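## Task

Set both white-taped parcels on the top of the wooden shelf (reachable by arm1 alone) and both blue-taped parcels on the top of the work bench (reachable by arm3 alone). Each parcel must stand with its side arrows pointing upward and its entire base supported by that top surface. The attempt fails if any parcel ends up unheld on the floor or on a lower board. A parcel that stays put only because a robot is holding it is not counted. At the end, open the grippers and pull the arms away.

## Robot and tools

Robots: three identical i2rt Big YAM arms named arm1, arm2 and arm3. Each has six revolute joints, a two-finger gripper and a wrist camera. The hand can get roughly 1.0 m from its joint1 axis. Since each destination is within reach of only one arm, parcels may need to be passed between arms, with arm2 likely acting as the go-between. Joints move at different speeds, so the hand can sweep a wide, curved path between postures. Clear the path before moving.

Cameras: arm1_cam_wrist, arm2_cam_wrist and arm3_cam_wrist are fisheye, 616x616 pixels. With joints 1 and 6 at 0 and the hand level and forward, the wrist camera rides above the hand and sees the fingertips. room_a and room_b are fixed room cameras, 672x504 pixels. Their calibration lines follow OpenCV conventions: K is in pixels, and T_world_to_cam (metres) takes scene-frame points into the camera frame. Expect errors of a few degrees and millimetres. Wrist-camera poses are derived from reported joint angles, so they can be off by more.

Frames: one shared scene frame, origin on the floor, +z up. The hand point is the midpoint between the fingertips. The hand's z axis runs along the fingers, and the fingers close along its y axis. The feet's poses are never printed.

Tool execute_actions: argument actions is a list holding either one action or nothing. An empty list just reports state and images. An action is an object with one entry per arm you want to command ("arm1", "arm2", "arm3"). Each entry holds a "joints" object, and every named key is an absolute target, not an offset.
- joint1_rad: -2.879 to 2.879 rad. Base yaw; positive turns counter-clockwise seen from above, and 0 faces the way the foot faces.
- joint2_rad: 0 to 3.141. Shoulder; 0 has the upper arm lying back roughly horizontally, and larger values lift it up and then forward.
- joint3_rad: 0 to 3.019. Elbow; 0 is fully folded, and larger values open it.
- joint4_rad: -1.692 to 1.57. Hand pitch; positive tips the fingers up.
- joint5_rad: -1.57 to 1.57. Sideways hand swing; positive goes to the arm's right.
- joint6_rad: -2.094 to 2.094. Hand roll; positive is clockwise viewed from behind the hand.
- gripper_m: 0 to 0.093 m. This is the fingertip gap. Grip force tops out near 50-62 N per pad.
A joint counts as done when it is within ±0.045, 0.14, 0.09, 0.055, 0.03, 0.035 rad (joints 1-6) or ±0.003 m (gripper). All commanded motions start at once, and each action lasts at most 15 s. Any joint or arm you leave out keeps pushing toward its previous target. An unknown key or an out-of-range value rejects the whole call, and nothing moves. Optional argument cameras lists which images to return. Leave it out, set it to null, or pass ["all"] to get every camera; pass [] to get none. The result's pictures line gives the image order.

Tool wait: seconds, 0 to 10. It issues no new commands and returns the same state and images.

Tool zoom_image: camera (one of the five names) and region [x0, y0, x1, y1] in pixels of that camera's latest full image. The origin is the top-left corner, and the region can be at most 504x504. It returns a closer view.

Tool finished_scene: scene (1 or 2). It ends the scene for good and reports success, then gives the next task. Call it only once everything is placed, released and stable.

Reading results: joint_positions gives current angles. joint_status gives how each commanded motion ended:
- off_target: the joint stopped away from its target and may still be pushing.
- contact_stop: the joint was blocked; it drops its target and holds where it is.
- time_out: the joint did not finish; it may keep pushing toward a target capped near its current position, and on_its_own will name it.
- not_followed: an arm's targets were blocked by the self/inter-arm clearance check, reported as "joint command not followed" with a cause line. Gripper targets still execute. The arm may retry those targets on later actions.
- limit_stop_at_motor_heat: see the motor heat warnings below.
on_its_own lists uncommanded behaviour; "held at" is a held target, not the actual position. To relieve a pushing joint, command its reported position. Tiny target changes may not move a joint. A load-bearing joint can sag.

Hazards:
- The arms do not stop on contact and can push hard. A hard press between two robots ends the run, and a hard hit can too. No state line reports robot-robot contact. The clearance check ignores fingers, gripper housings and wrist cameras, and it may react late.
- Sustained loads heat motors, even while you are thinking. A MOTOR HOT warning appears at 85 °C. At 100 °C an OVER-TEMPERATURE FAULT drops that arm and gripper until they cool. After such a fault, resend the targets.
- If any call reports a stop, the remaining execute_actions, wait and finished_scene calls in that reply are skipped.
- Avoid dropping parcels, slipping, slamming, or knocking things over. Loose objects can get brief random nudges, so check placements with the cameras before finishing. Robots hold your last command while you think, and faulted arms stay where they faulted.

Each tool is called after "Emit:" in YAML: its name, and indented under it one key for each argument.

## Session

Emit:
execute_actions:
  actions: []

Scene clock: 0.00 s.
Motor temperatures (°C, as the motors report them): arm1=[23 25 25 25 26 25] | arm2=[24 25 26 26 26 23] | arm3=[26 23 25 26 26 23]
arm1.joint_positions: joint1_rad=-0.052 joint2_rad=+0.284 joint3_rad=+1.710 joint4_rad=-1.491 joint5_rad=+0.097 joint6_rad=-0.157 gripper_m=+0.094
arm1.joint_status: not commanded
arm1.hand: x=-1.1450 y=+0.3347 z=+1.5435 quat_wxyz=(-0.242, -0.637, -0.363, +0.635) (m; scene frame)
arm2.joint_positions: joint1_rad=-0.778 joint2_rad=+0.442 joint3_rad=+1.536 joint4_rad=-1.392 joint5_rad=-0.042 joint6_rad=-0.765 gripper_m=+0.095
arm2.joint_status: not commanded
arm2.hand: x=+0.0720 y=-0.2299 z=+1.5442 quat_wxyz=(-0.594, +0.530, -0.604, +0.028) (m; scene frame)
arm3.joint_positions: joint1_rad=+0.676 joint2_rad=+0.475 joint3_rad=+1.329 joint4_rad=-1.222 joint5_rad=-0.297 joint6_rad=-0.497 gripper_m=+0.094
arm3.joint_status: not commanded
arm3.hand: x=+0.9591 y=+0.0724 z=+1.4075 quat_wxyz=(-0.192, +0.820, +0.037, -0.537) (m; scene frame)
pictures: arm1_cam_wrist, arm2_cam_wrist, arm3_cam_wrist, room_a, room_b
Images, in order (width x height): arm1_cam_wrist 616x616, arm2_cam_wrist 616x616, arm3_cam_wrist 616x616, room_a 672x504, room_b 672x504.

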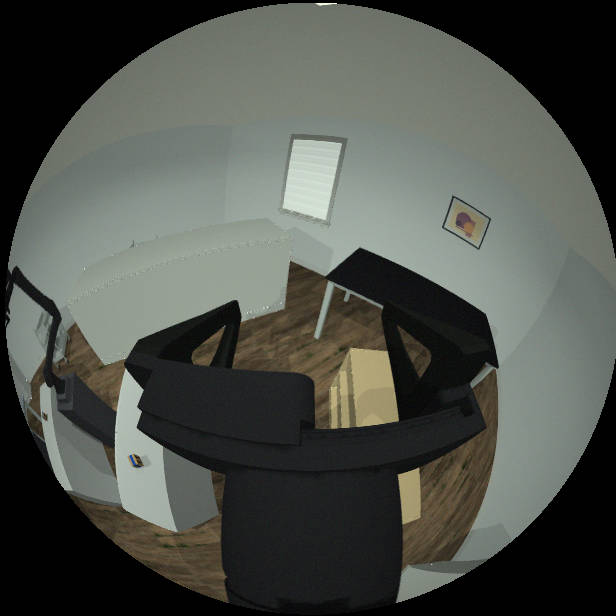

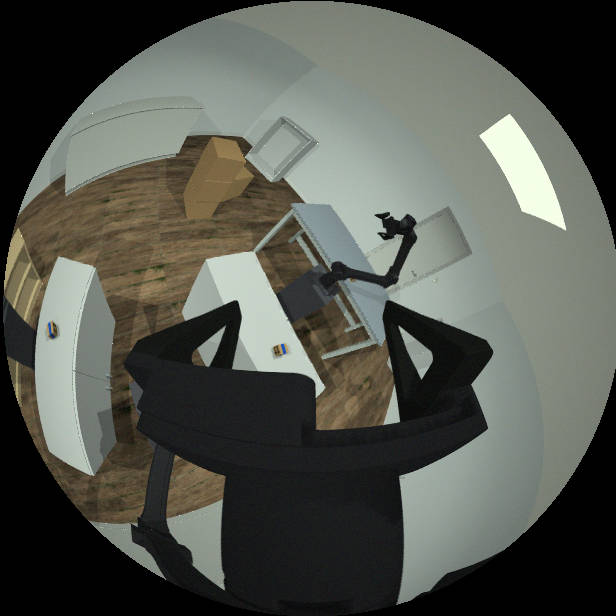

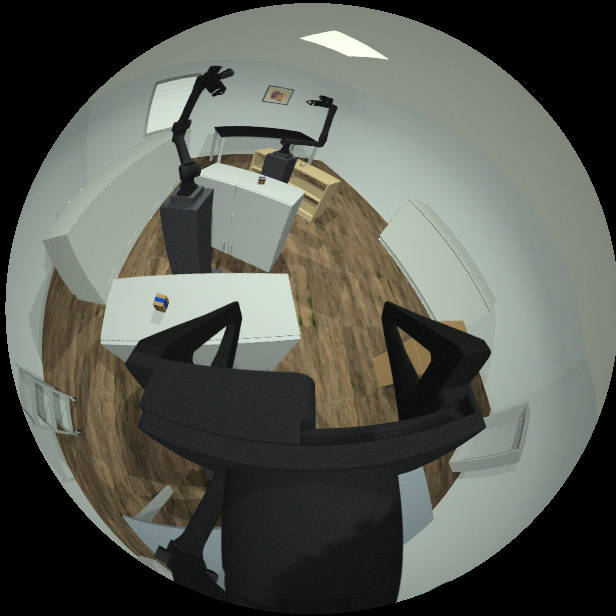

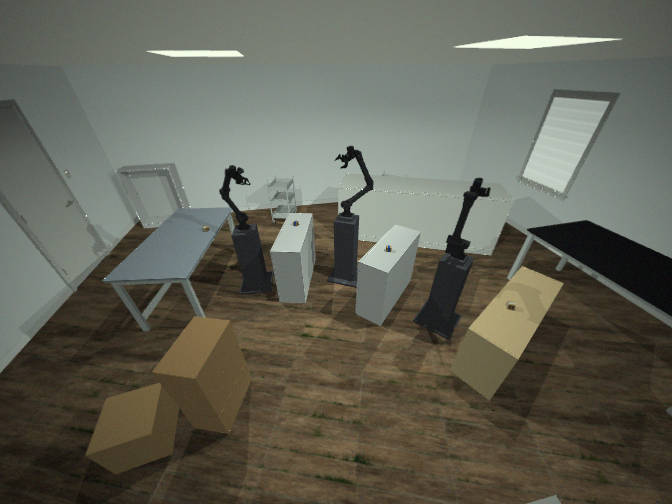

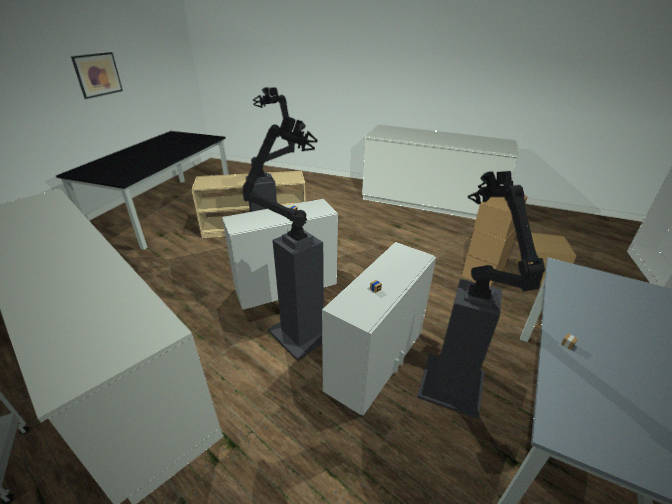

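Emit:
zoom_image:
  camera: "room_a"
  region: [180, 190, 420, 290]

Emit:
zoom_image:
  camera: "room_a"
  region: [470, 270, 550, 330]

Emit:
zoom_image:
  camera: "room_b"
  region: [340, 260, 420, 320]

Emit:
zoom_image:
  camera: "room_b"
  region: [530, 310, 610, 370]

Emit:
execute_actions:
  actions:
    - {"arm1":{"joints":{"joint1_rad":0,"joint2_rad":1.0,"joint3_rad":1.2,"joint4_rad":-1.3,"joint5_rad":0,"joint6_rad":0}},"arm2":{"joints":{"joint1_rad":0,"joint2_rad":1.3,"joint3_rad":1.2,"joint4_rad":-1.3,"joint5_rad":0,"joint6_rad":0}},"arm3":{"joints":{"joint1_rad":0,"joint2_rad":1.3,"joint3_rad":1.6,"joint4_rad":-1.3,"joint5_rad":0,"joint6_rad":0}}}

Region (180, 190, 420, 290) of room_a's 672x504 image, scaled by 2.100, with more detail than that image has; it fills the top 210 rows of this view, and the rest is white.

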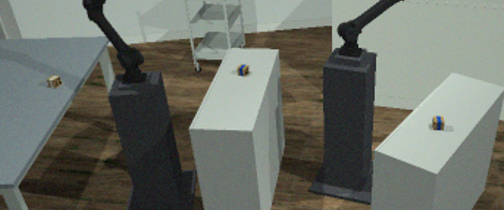

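Region (470, 270, 550, 330) of room_a's 672x504 image, scaled by 6.300, with more detail than that image has; it fills the top 378 rows of this view, and the rest is white.

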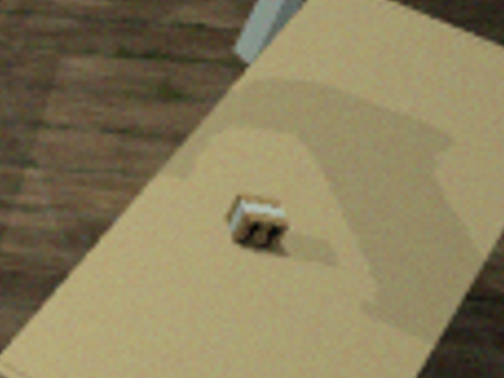

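Region (340, 260, 420, 320) of room_b's 672x504 image, scaled by 6.300, with more detail than that image has; it fills the top 378 rows of this view, and the rest is white.

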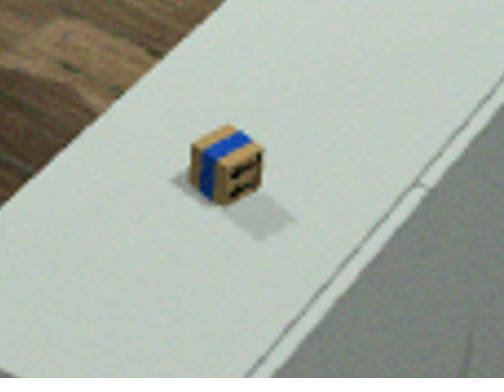

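Region (530, 310, 610, 370) of room_b's 672x504 image, scaled by 6.300, with more detail than that image has; it fills the top 378 rows of this view, and the rest is white.

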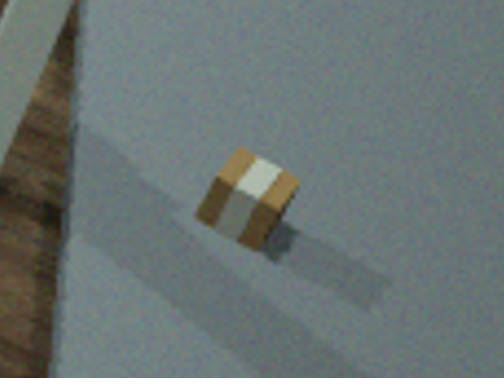

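Scene clock: 2.40 s.
Motor temperatures (°C, as the motors report them): arm1=[23 25 26 25 26 25] | arm2=[24 25 26 26 27 23] | arm3=[26 23 26 26 26 23]
arm1.joint_positions: joint1_rad=-0.004 joint2_rad=+1.004 joint3_rad=+1.163 joint4_rad=-1.302 joint5_rad=+0.003 joint6_rad=-0.011 gripper_m=+0.094
arm1.joint_status: all done
arm1.hand: x=-1.3228 y=+0.0034 z=+1.2001 quat_wxyz=(-0.105, -0.850, -0.484, +0.180) (m; scene frame)
arm2.joint_positions: joint1_rad=+0.000 joint2_rad=+1.291 joint3_rad=+1.196 joint4_rad=-1.310 joint5_rad=+0.000 joint6_rad=-0.008 gripper_m=+0.095
arm2.joint_status: all done
arm2.hand: x=+0.0488 y=+0.0885 z=+1.1543 quat_wxyz=(-0.064, +0.650, -0.756, -0.046) (m; scene frame)
arm3.joint_positions: joint1_rad=-0.002 joint2_rad=+1.288 joint3_rad=+1.577 joint4_rad=-1.291 joint5_rad=-0.003 joint6_rad=-0.010 gripper_m=+0.094
arm3.joint_status: all done
arm3.hand: x=+1.0113 y=+0.4658 z=+1.2568 quat_wxyz=(-0.171, +0.770, -0.573, -0.222) (m; scene frame)
pictures: arm1_cam_wrist, arm2_cam_wrist, arm3_cam_wrist, room_a, room_b
camera_calibration (this result's frames):
arm1_cam_wrist: T_world_to_cam=[[-0.866374, 0.499385, -0.00320695, -1.14642], [0.488802, 0.849294, 0.199428, 0.411279], [0.102315, 0.171212, -0.979907, 1.43428], [0, 0, 0, 1]] pos_world=[-1.34101, -0.022358, 1.31977]
arm2_cam_wrist: T_world_to_cam=[[0.990853, -0.134308, 0.0131178, -0.0554923], [-0.125639, -0.882666, 0.452897, -0.43226], [-0.049249, -0.450403, -0.891466, 1.19428], [0, 0, 0, 1]] pos_world=[0.0594928, 0.148911, 1.26115]
arm3_cam_wrist: T_world_to_cam=[[0.958768, 0.283716, 0.0163719, -1.12111], [0.282615, -0.95793, 0.0499931, 0.103481], [0.029867, -0.0433048, -0.998615, 1.36793], [0, 0, 0, 1]] pos_world=[1.00478, 0.476443, 1.37922]
Images, in order (width x height): arm1_cam_wrist 616x616, arm2_cam_wrist 616x616, arm3_cam_wrist 616x616, room_a 672x504, room_b 672x504.

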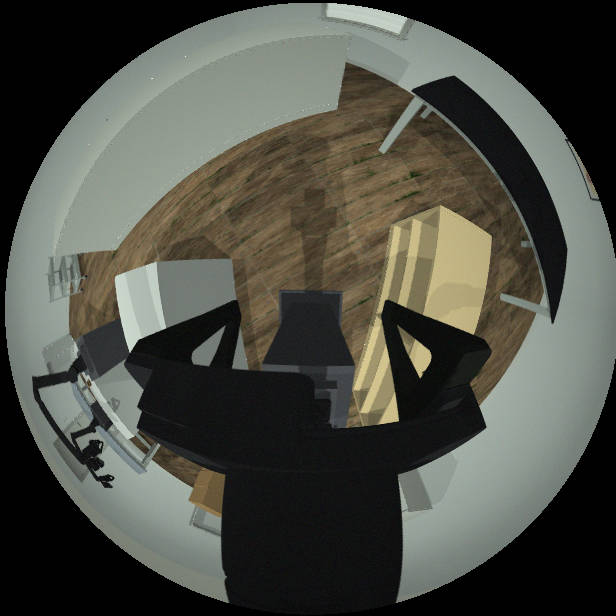

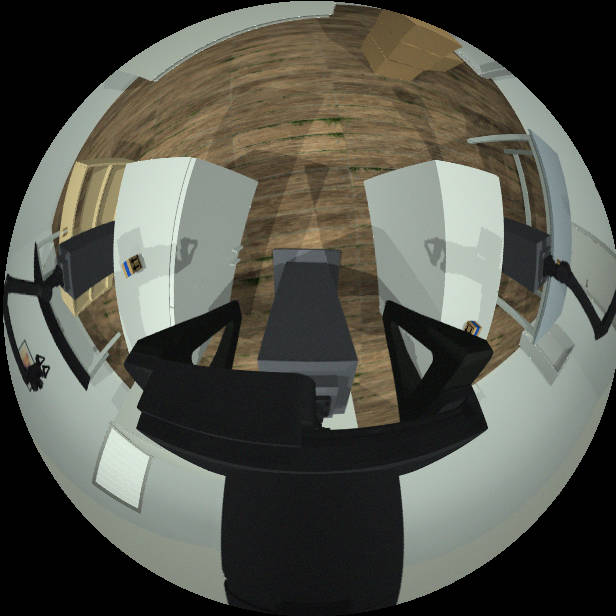

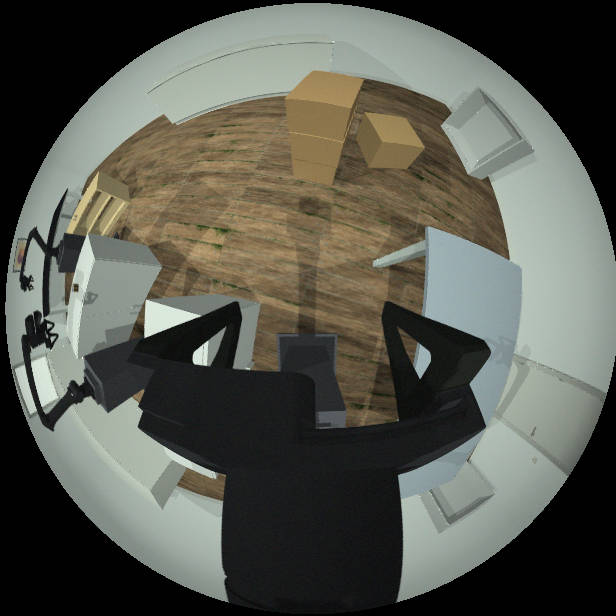

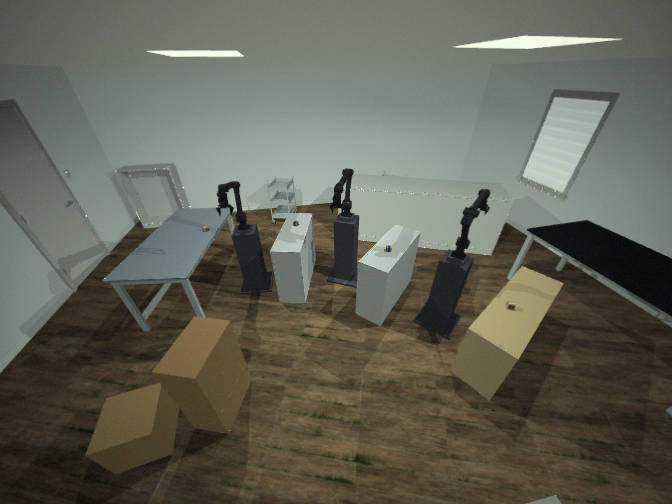

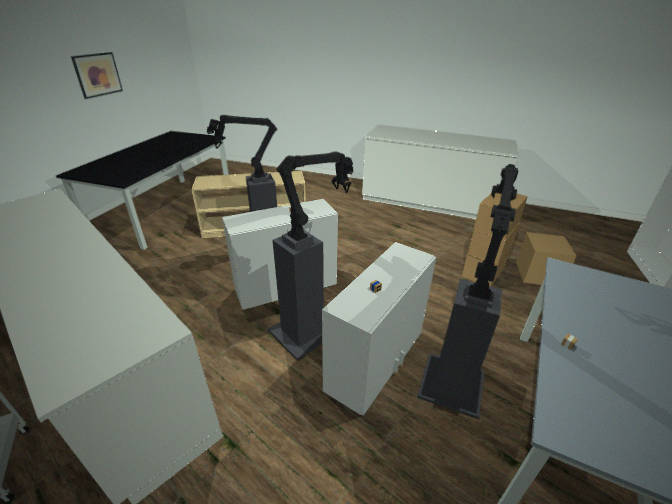

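Emit:
execute_actions:
  actions:
    - {"arm1":{"joints":{"joint4_rad":-0.3}},"arm2":{"joints":{"joint3_rad":2.2}},"arm3":{"joints":{"joint2_rad":2.0}}}
  cameras: []

Emit:
execute_actions:
  actions:
    - {"arm1":{"joints":{"joint1_rad":-1.9,"joint4_rad":-1.3,"joint2_rad":1.3,"joint3_rad":1.5}},"arm2":{"joints":{"joint1_rad":1.2,"joint3_rad":1.5}},"arm3":{"joints":{"joint2_rad":1.3,"joint1_rad":-1.9}}}

Scene clock: 4.60 s.
Motor temperatures (°C, as the motors report them): arm1=[23 25 26 25 26 25] | arm2=[24 25 27 26 27 23] | arm3=[26 23 27 26 26 23]
arm1.joint_positions: joint1_rad=-0.004 joint2_rad=+1.004 joint3_rad=+1.163 joint4_rad=-0.320 joint5_rad=+0.003 joint6_rad=-0.011 gripper_m=+0.094
arm1.joint_status: all done
arm1.hand: x=-1.3982 y=-0.1173 z=+1.3831 quat_wxyz=(-0.317, -0.666, -0.375, +0.562) (m; scene frame)
arm2.joint_positions: joint1_rad=+0.000 joint2_rad=+1.289 joint3_rad=+2.166 joint4_rad=-1.308 joint5_rad=+0.000 joint6_rad=-0.008 gripper_m=+0.095
arm2.joint_status: all done
arm2.hand: x=+0.0509 y=+0.1386 z=+1.6234 quat_wxyz=(-0.413, +0.553, -0.638, -0.342) (m; scene frame)
arm3.joint_positions: joint1_rad=-0.002 joint2_rad=+1.997 joint3_rad=+1.581 joint4_rad=-1.291 joint5_rad=-0.003 joint6_rad=-0.010 gripper_m=+0.094
arm3.joint_status: all done
arm3.hand: x=+0.9924 y=+0.5397 z=+0.8918 quat_wxyz=(+0.040, +0.800, -0.597, +0.055) (m; scene frame)
pictures: none
No camera images: the call's "cameras" was empty. Leave "cameras" out to get every camera's image.

Scene clock: 6.53 s.
Motor temperatures (°C, as the motors report them): arm1=[23 26 27 25 26 25] | arm2=[24 25 27 26 27 23] | arm3=[26 24 27 26 26 23]
arm1.joint_positions: joint1_rad=-1.902 joint2_rad=+1.317 joint3_rad=+1.439 joint4_rad=-1.291 joint5_rad=+0.001 joint6_rad=-0.009 gripper_m=+0.094
arm1.joint_status: all done
arm1.hand: x=-1.4397 y=+0.6644 z=+1.2101 quat_wxyz=(+0.088, -0.892, +0.408, +0.174) (m; scene frame)
arm2.joint_positions: joint1_rad=+1.198 joint2_rad=+1.306 joint3_rad=+1.506 joint4_rad=-1.306 joint5_rad=+0.000 joint6_rad=-0.006 gripper_m=+0.095
arm2.joint_status: all done
arm2.hand: x=-0.4246 y=-0.0683 z=+1.2860 quat_wxyz=(-0.058, +0.941, -0.254, -0.216) (m; scene frame)
arm3.joint_positions: joint1_rad=-1.901 joint2_rad=+1.309 joint3_rad=+1.587 joint4_rad=-1.291 joint5_rad=-0.001 joint6_rad=-0.008 gripper_m=+0.095
arm3.joint_status: all done
arm3.hand: x=+1.6297 y=-0.0204 z=+1.2555 quat_wxyz=(-0.278, -0.020, -0.960, +0.007) (m; scene frame)
pictures: arm1_cam_wrist, arm2_cam_wrist, arm3_cam_wrist, room_a, room_b
camera_calibration (this result's frames):
arm1_cam_wrist: T_world_to_cam=[[0.751186, 0.659889, 0.0163406, 0.620765], [0.640137, -0.734295, 0.225909, 1.14306], [0.161074, -0.159239, -0.974011, 1.63988], [0, 0, 0, 1]] pos_world=[-1.46216, 0.69084, 1.32889]
arm2_cam_wrist: T_world_to_cam=[[0.48809, 0.872785, 0.00372913, 0.258159], [0.858796, -0.48102, 0.176322, 0.111302], [0.155685, -0.0828587, -0.984325, 1.44934], [0, 0, 0, 1]] pos_world=[-0.447232, -0.0516875, 1.40604]
arm3_cam_wrist: T_world_to_cam=[[-0.0440163, -0.99899, 0.00900152, 0.0412745], [-0.997544, 0.0444404, 0.054138, 1.56461], [-0.0544834, -0.00659645, -0.998493, 1.46519], [0, 0, 0, 1]] pos_world=[1.64241, -0.018634, 1.37791]
Images, in order (width x height): arm1_cam_wrist 616x616, arm2_cam_wrist 616x616, arm3_cam_wrist 616x616, room_a 672x504, room_b 672x504.

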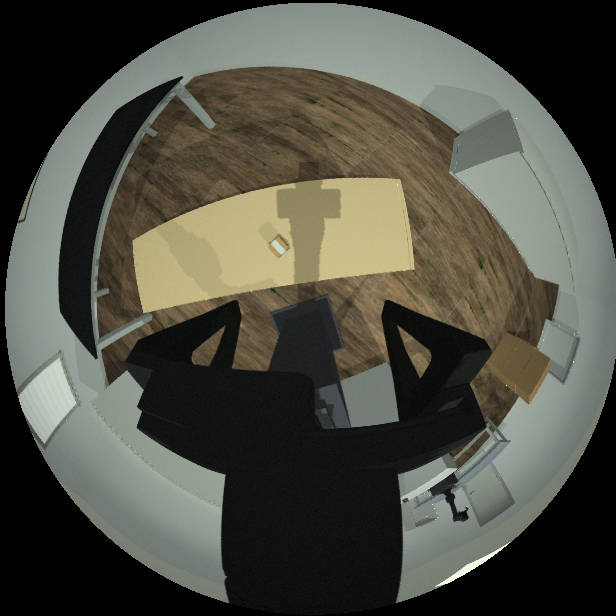

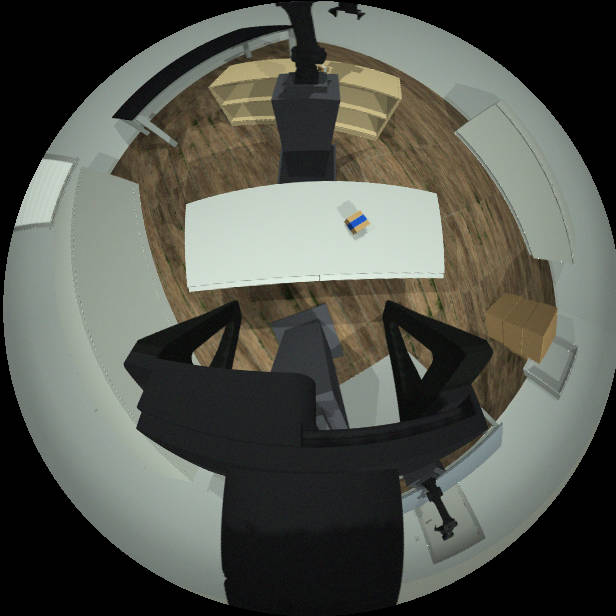

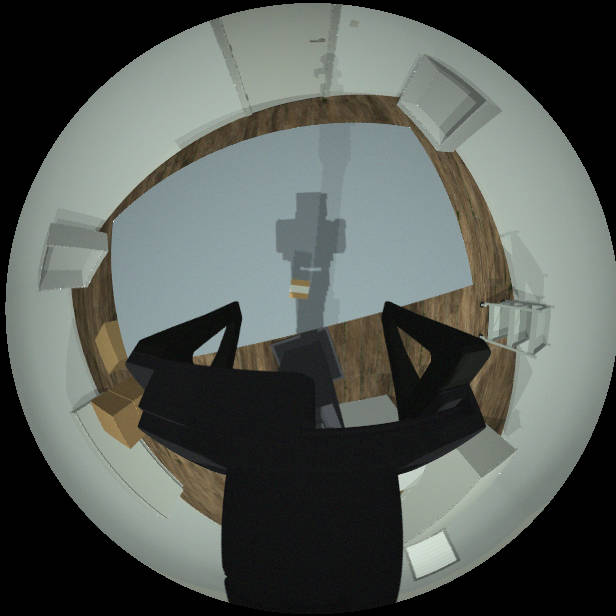

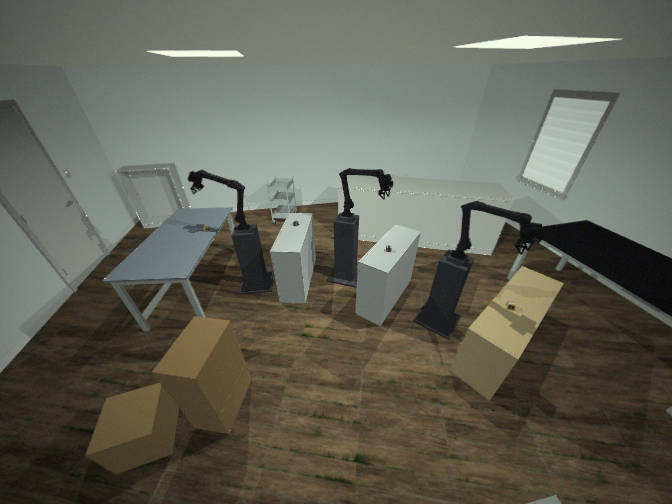

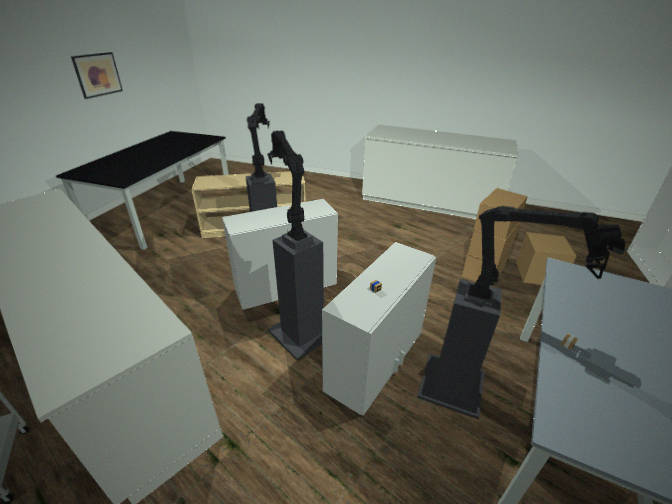

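Emit:
zoom_image:
  camera: "room_a"
  region: [190, 215, 230, 245]

Emit:
zoom_image:
  camera: "room_a"
  region: [370, 235, 410, 265]

Emit:
zoom_image:
  camera: "room_a"
  region: [492, 290, 532, 320]

Emit:
execute_actions:
  actions:
    - {"arm1":{"joints":{"joint1_rad":-2.2,"joint4_rad":-0.6,"joint2_rad":1.6,"joint3_rad":1.1}},"arm2":{"joints":{"joint1_rad":0.8,"joint4_rad":-0.6,"joint2_rad":1.3,"joint3_rad":0.9}},"arm3":{"joints":{"joint1_rad":-1.4,"joint4_rad":-0.8,"joint2_rad":1.5,"joint3_rad":1.2}}}
  cameras: ["arm1_cam_wrist","arm2_cam_wrist","arm3_cam_wrist"]

Region (190, 215, 230, 245) of room_a's 672x504 image, scaled by 12.600, with more detail than that image has; it fills the top 378 rows of this view, and the rest is white.

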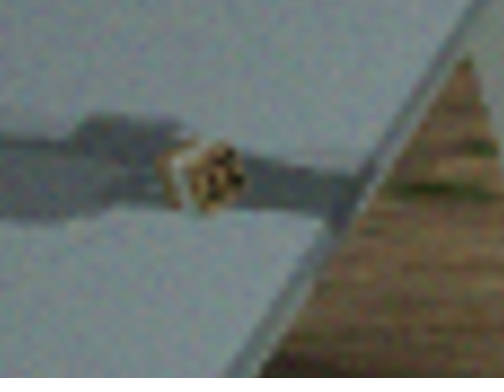

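Region (370, 235, 410, 265) of room_a's 672x504 image, scaled by 12.600, with more detail than that image has; it fills the top 378 rows of this view, and the rest is white.

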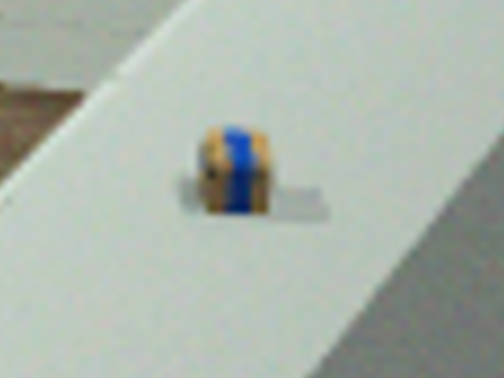

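Region (492, 290, 532, 320) of room_a's 672x504 image, scaled by 12.600, with more detail than that image has; it fills the top 378 rows of this view, and the rest is white.

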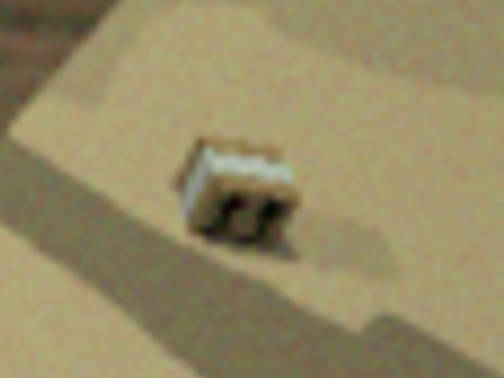

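Scene clock: 9.50 s.
Motor temperatures (°C, as the motors report them): arm1=[23 26 28 25 26 25] | arm2=[24 25 28 26 27 23] | arm3=[26 24 28 26 26 23]
arm1.joint_positions: joint1_rad=-2.208 joint2_rad=+1.606 joint3_rad=+1.067 joint4_rad=-0.614 joint5_rad=+0.001 joint6_rad=-0.009 gripper_m=+0.094
arm1.joint_status: all done
arm1.hand: x=-1.3388 y=+0.7968 z=+0.9631 quat_wxyz=(+0.120, -0.818, +0.538, +0.166) (m; scene frame)
arm2.joint_positions: joint1_rad=+0.793 joint2_rad=+1.298 joint3_rad=+0.907 joint4_rad=-0.621 joint5_rad=+0.000 joint6_rad=-0.005 gripper_m=+0.095
arm2.joint_status: all done
arm2.hand: x=-0.2923 y=+0.0674 z=+1.0759 quat_wxyz=(-0.123, +0.861, -0.432, -0.239) (m; scene frame)
arm3.joint_positions: joint1_rad=-1.391 joint2_rad=+1.489 joint3_rad=+1.178 joint4_rad=-0.814 joint5_rad=-0.001 joint6_rad=-0.008 gripper_m=+0.095
arm3.joint_status: all done
arm3.hand: x=+1.6185 y=+0.2390 z=+1.0200 quat_wxyz=(-0.218, +0.226, -0.948, -0.050) (m; scene frame)
pictures: arm1_cam_wrist, arm2_cam_wrist, arm3_cam_wrist
camera_calibration (this result's frames):
arm1_cam_wrist: T_world_to_cam=[[0.915055, 0.402901, 0.0185517, 0.883719], [0.390773, -0.89702, 0.206522, 1.04596], [0.0998491, -0.181729, -0.978266, 1.34414], [0, 0, 0, 1]] pos_world=[-1.35159, 0.826463, 1.08252]
arm2_cam_wrist: T_world_to_cam=[[0.792909, 0.60923, 0.0115307, 0.174473], [0.606407, -0.790806, 0.0830436, 0.147464], [0.0597113, -0.0588538, -0.996479, 1.21653], [0, 0, 0, 1]] pos_world=[-0.300404, 0.0819184, 1.19799]
arm3_cam_wrist: T_world_to_cam=[[0.450359, -0.892775, 0.0113705, -0.525955], [-0.881287, -0.442449, 0.166048, 1.36867], [-0.143212, -0.0848017, -0.986052, 1.38077], [0, 0, 0, 1]] pos_world=[1.64081, 0.2531, 1.14022]
Images, in order (width x height): arm1_cam_wrist 616x616, arm2_cam_wrist 616x616, arm3_cam_wrist 616x616.

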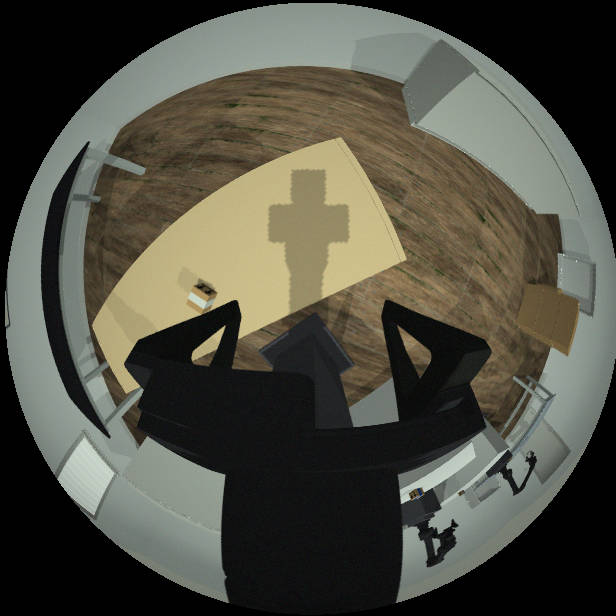

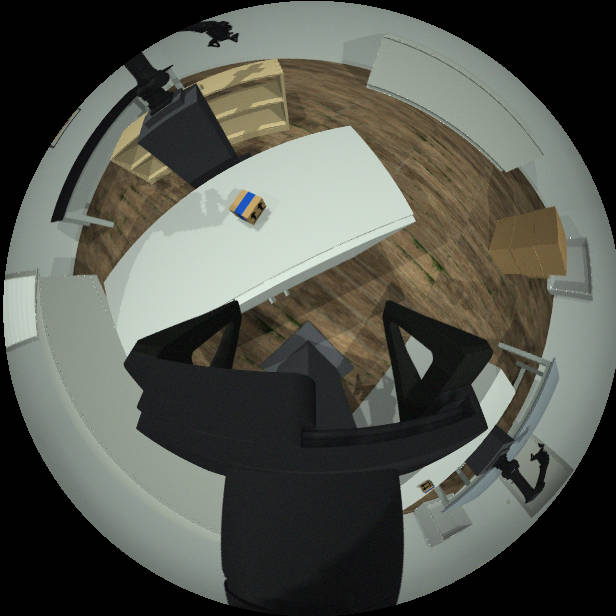

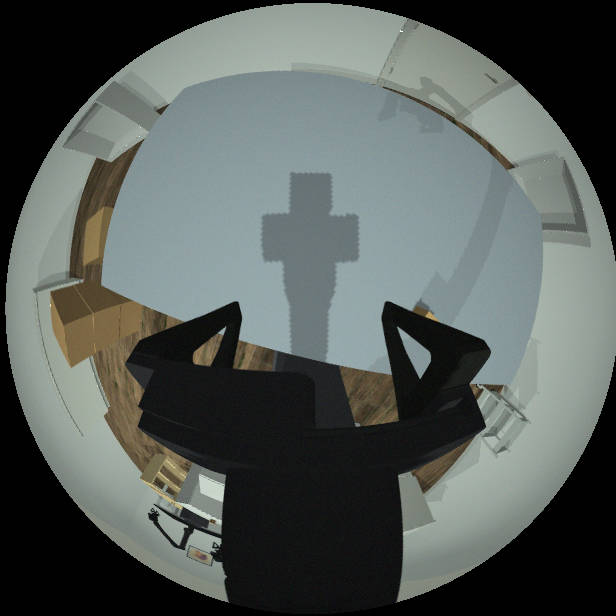

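Emit:
zoom_image:
  camera: "arm2_cam_wrist"
  region: [210, 175, 290, 235]

Emit:
zoom_image:
  camera: "arm2_cam_wrist"
  region: [400, 465, 460, 510]

Emit:
execute_actions:
  actions:
    - {"arm1":{"joints":{"joint1_rad":-2.1,"joint4_rad":-0.9,"joint2_rad":2.1,"joint3_rad":1.6}},"arm3":{"joints":{"joint1_rad":-1.83,"joint4_rad":-0.8,"joint2_rad":1.05,"joint3_rad":0.65}}}
  cameras: ["arm1_cam_wrist","arm3_cam_wrist"]

Region (210, 175, 290, 235) of arm2_cam_wrist's 616x616 image, scaled by 6.300, with more detail than that image has; it fills the top 378 rows of this view, and the rest is white.

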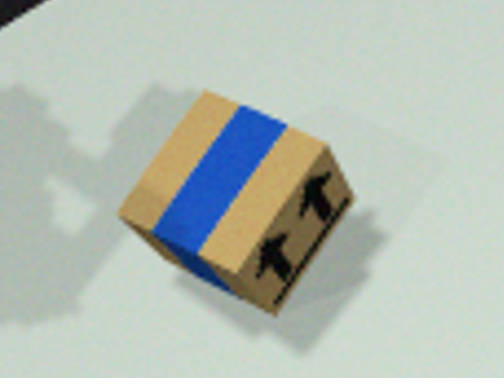

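Region (400, 465, 460, 510) of arm2_cam_wrist's 616x616 image, scaled by 8.400, with more detail than that image has; it fills the top 378 rows of this view, and the rest is white.

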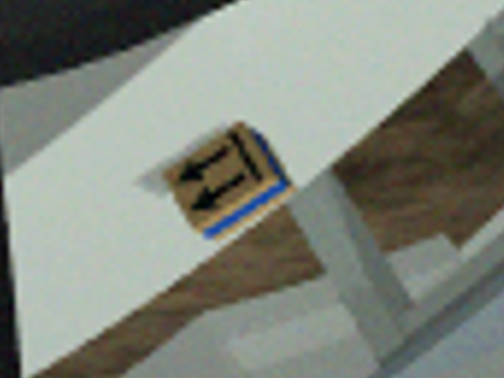

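Scene clock: 11.27 s.
Motor temperatures (°C, as the motors report them): arm1=[23 26 29 25 26 25] | arm2=[24 25 28 27 27 23] | arm3=[26 24 29 26 26 23]
arm1.joint_positions: joint1_rad=-2.092 joint2_rad=+2.114 joint3_rad=+1.553 joint4_rad=-0.893 joint5_rad=+0.001 joint6_rad=-0.009 gripper_m=+0.094
arm1.joint_status: all done
arm1.hand: x=-1.4401 y=+0.8549 z=+0.8482 quat_wxyz=(+0.034, -0.864, +0.501, +0.044) (m; scene frame)
arm2.joint_positions: joint1_rad=+0.793 joint2_rad=+1.298 joint3_rad=+0.907 joint4_rad=-0.621 joint5_rad=+0.000 joint6_rad=-0.005 gripper_m=+0.095
arm2.joint_status: not commanded
arm2.hand: x=-0.2923 y=+0.0674 z=+1.0759 quat_wxyz=(-0.123, +0.861, -0.432, -0.239) (m; scene frame)
arm3.joint_positions: joint1_rad=-1.825 joint2_rad=+1.045 joint3_rad=+0.643 joint4_rad=-0.805 joint5_rad=+0.000 joint6_rad=-0.008 gripper_m=+0.095
arm3.joint_status: all done
arm3.hand: x=+1.4744 y=+0.0132 z=+0.9568 quat_wxyz=(-0.183, +0.017, -0.983, -0.003) (m; scene frame)
pictures: arm1_cam_wrist, arm3_cam_wrist
camera_calibration (this result's frames):
arm1_cam_wrist: T_world_to_cam=[[0.862069, 0.506652, 0.0118575, 0.79577], [0.437283, -0.755457, 0.487922, 0.868636], [0.256165, -0.415438, -0.872806, 1.58792], [0, 0, 0, 1]] pos_world=[-1.47262, 0.91272, 0.952683]
arm3_cam_wrist: T_world_to_cam=[[0.034183, -0.999381, 0.00831713, -0.0439817], [-0.968483, -0.0310694, 0.247133, 1.19786], [-0.246722, -0.0165027, -0.968946, 1.41404], [0, 0, 0, 1]] pos_world=[1.51048, 0.0165978, 1.07447]
Images, in order (width x height): arm1_cam_wrist 616x616, arm3_cam_wrist 616x616.

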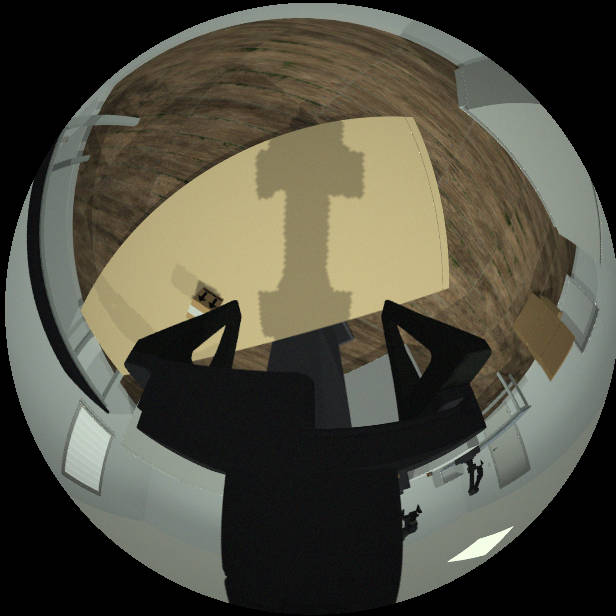

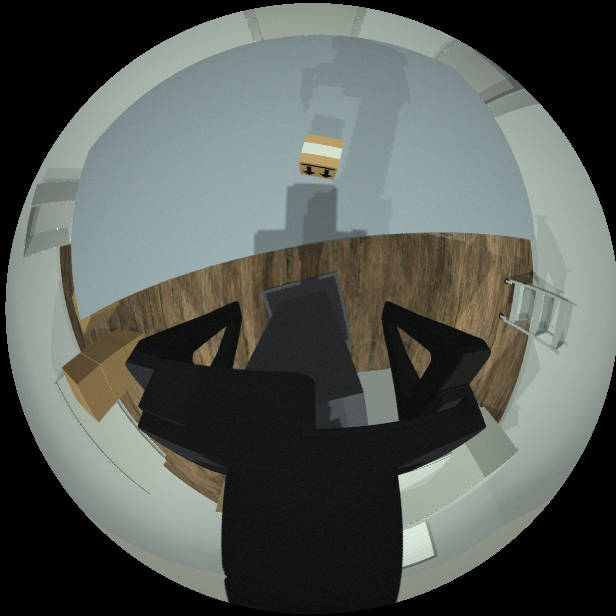

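Emit:
execute_actions:
  actions:
    - {"arm1":{"joints":{"joint2_rad":1.2,"joint3_rad":1.2}},"arm2":{"joints":{"joint1_rad":0.985,"joint2_rad":2.3,"joint3_rad":1.92,"joint4_rad":-1.17,"joint6_rad":0.8}},"arm3":{"joints":{"joint1_rad":-1.85,"joint4_rad":-1.46,"joint2_rad":2.02,"joint3_rad":1.6,"joint6_rad":0.1}}}
  cameras: ["arm2_cam_wrist","arm3_cam_wrist"]

Scene clock: 14.37 s.
Motor temperatures (°C, as the motors report them): arm1=[23 26 29 25 26 25] | arm2=[24 26 28 27 27 23] | arm3=[26 24 29 26 26 23]
arm1.joint_positions: joint1_rad=-2.092 joint2_rad=+1.192 joint3_rad=+1.199 joint4_rad=-0.895 joint5_rad=+0.001 joint6_rad=-0.009 gripper_m=+0.094
arm1.joint_status: all done
arm1.hand: x=-1.3737 y=+0.7273 z=+1.1959 quat_wxyz=(+0.174, -0.817, +0.472, +0.282) (m; scene frame)
arm2.joint_positions: joint1_rad=+0.993 joint2_rad=+2.304 joint3_rad=+1.871 joint4_rad=-1.157 joint5_rad=+0.000 joint6_rad=+0.792 gripper_m=+0.095
arm2.joint_status: all done
arm2.hand: x=-0.5066 y=+0.1363 z=+0.8730 quat_wxyz=(-0.001, +0.722, -0.692, +0.018) (m; scene frame)
arm3.joint_positions: joint1_rad=-1.842 joint2_rad=+2.025 joint3_rad=+1.566 joint4_rad=-1.448 joint5_rad=+0.000 joint6_rad=+0.090 gripper_m=+0.095
arm3.joint_status: all done
arm3.hand: x=+1.6559 y=+0.0094 z=+0.8847 quat_wxyz=(+0.164, -0.040, -0.986, +0.007) (m; scene frame)
pictures: arm2_cam_wrist, arm3_cam_wrist
camera_calibration (this result's frames):
arm2_cam_wrist: T_world_to_cam=[[0.998035, 0.0589652, 0.0211853, 0.475195], [0.0340279, -0.794016, 0.606944, -0.398147], [0.0526101, -0.60503, -0.794462, 0.925663], [0, 0, 0, 1]] pos_world=[-0.509413, 0.215899, 0.96699]
arm3_cam_wrist: T_world_to_cam=[[-0.0709669, -0.996936, 0.0329021, 0.0989804], [-0.579566, 0.0680577, 0.812078, 0.246591], [-0.811829, 0.0385617, -0.58262, 1.98234], [0, 0, 0, 1]] pos_world=[1.75926, 0.00545222, 0.951443]
Images, in order (width x height): arm2_cam_wrist 616x616, arm3_cam_wrist 616x616.

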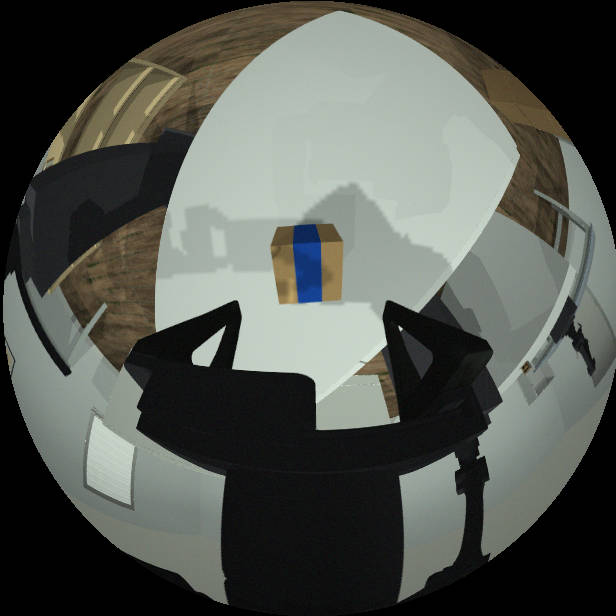

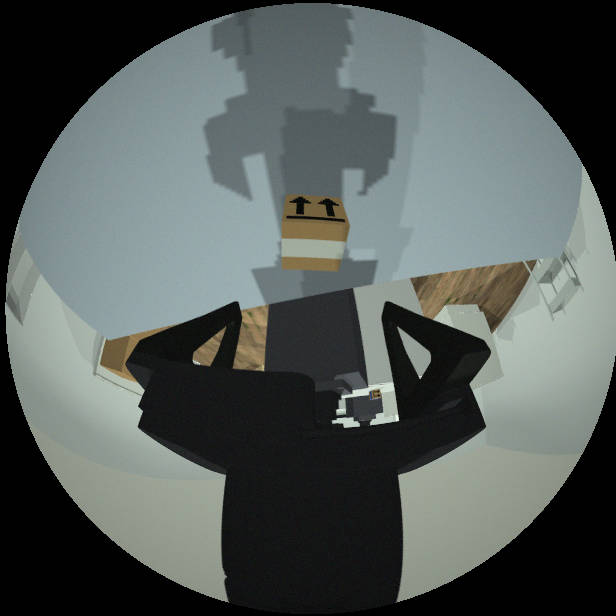

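Emit:
execute_actions:
  actions:
    - {"arm2":{"joints":{"joint2_rad":2.43,"joint3_rad":1.85,"joint4_rad":-0.98}},"arm3":{"joints":{"joint4_rad":-1.25,"joint2_rad":2.16,"joint3_rad":1.52}}}
  cameras: ["arm2_cam_wrist","arm3_cam_wrist"]

Scene clock: 15.70 s.
Motor temperatures (°C, as the motors report them): arm1=[23 26 29 25 26 25] | arm2=[24 26 28 27 27 23] | arm3=[26 24 29 26 26 23]
arm1.joint_positions: joint1_rad=-2.092 joint2_rad=+1.192 joint3_rad=+1.199 joint4_rad=-0.895 joint5_rad=+0.001 joint6_rad=-0.009 gripper_m=+0.094
arm1.joint_status: not commanded
arm1.hand: x=-1.3737 y=+0.7273 z=+1.1959 quat_wxyz=(+0.174, -0.817, +0.472, +0.282) (m; scene frame)
arm2.joint_positions: joint1_rad=+0.988 joint2_rad=+2.414 joint3_rad=+1.858 joint4_rad=-0.993 joint5_rad=-0.003 joint6_rad=+0.796 gripper_m=+0.095
arm2.joint_status: all done
arm2.hand: x=-0.5130 y=+0.1456 z=+0.7969 quat_wxyz=(+0.001, +0.719, -0.695, -0.003) (m; scene frame)
arm3.joint_positions: joint1_rad=-1.843 joint2_rad=+2.164 joint3_rad=+1.512 joint4_rad=-1.260 joint5_rad=-0.001 joint6_rad=+0.090 gripper_m=+0.095
arm3.joint_status: all done
arm3.hand: x=+1.6572 y=+0.0092 z=+0.7884 quat_wxyz=(+0.167, -0.040, -0.985, +0.007) (m; scene frame)
pictures: arm2_cam_wrist, arm3_cam_wrist
camera_calibration (this result's frames):
arm2_cam_wrist: T_world_to_cam=[[0.998694, 0.0500264, -0.0103316, 0.509391], [0.046619, -0.809921, 0.584684, -0.31787], [0.0208819, -0.584402, -0.811195, 0.865249], [0, 0, 0, 1]] pos_world=[-0.511975, 0.222721, 0.893003]
arm3_cam_wrist: T_world_to_cam=[[-0.0722975, -0.996862, 0.0322489, 0.104747], [-0.575108, 0.0680831, 0.815239, 0.315653], [-0.814877, 0.0403932, -0.578225, 1.92879], [0, 0, 0, 1]] pos_world=[1.76084, 0.0050173, 0.854567]
Images, in order (width x height): arm2_cam_wrist 616x616, arm3_cam_wrist 616x616.

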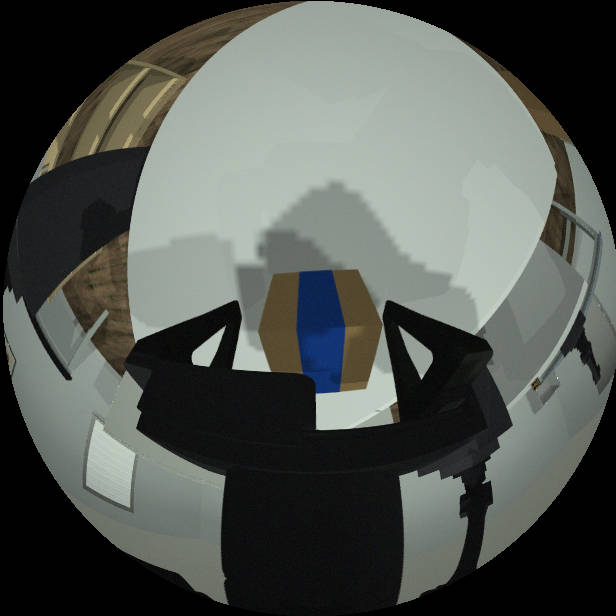

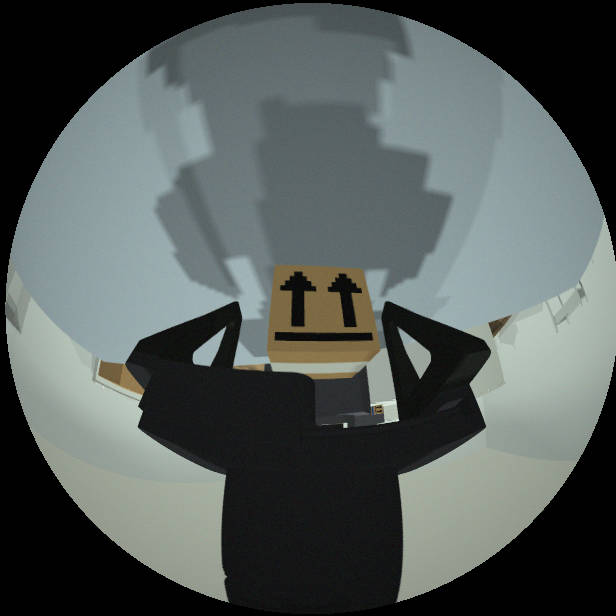

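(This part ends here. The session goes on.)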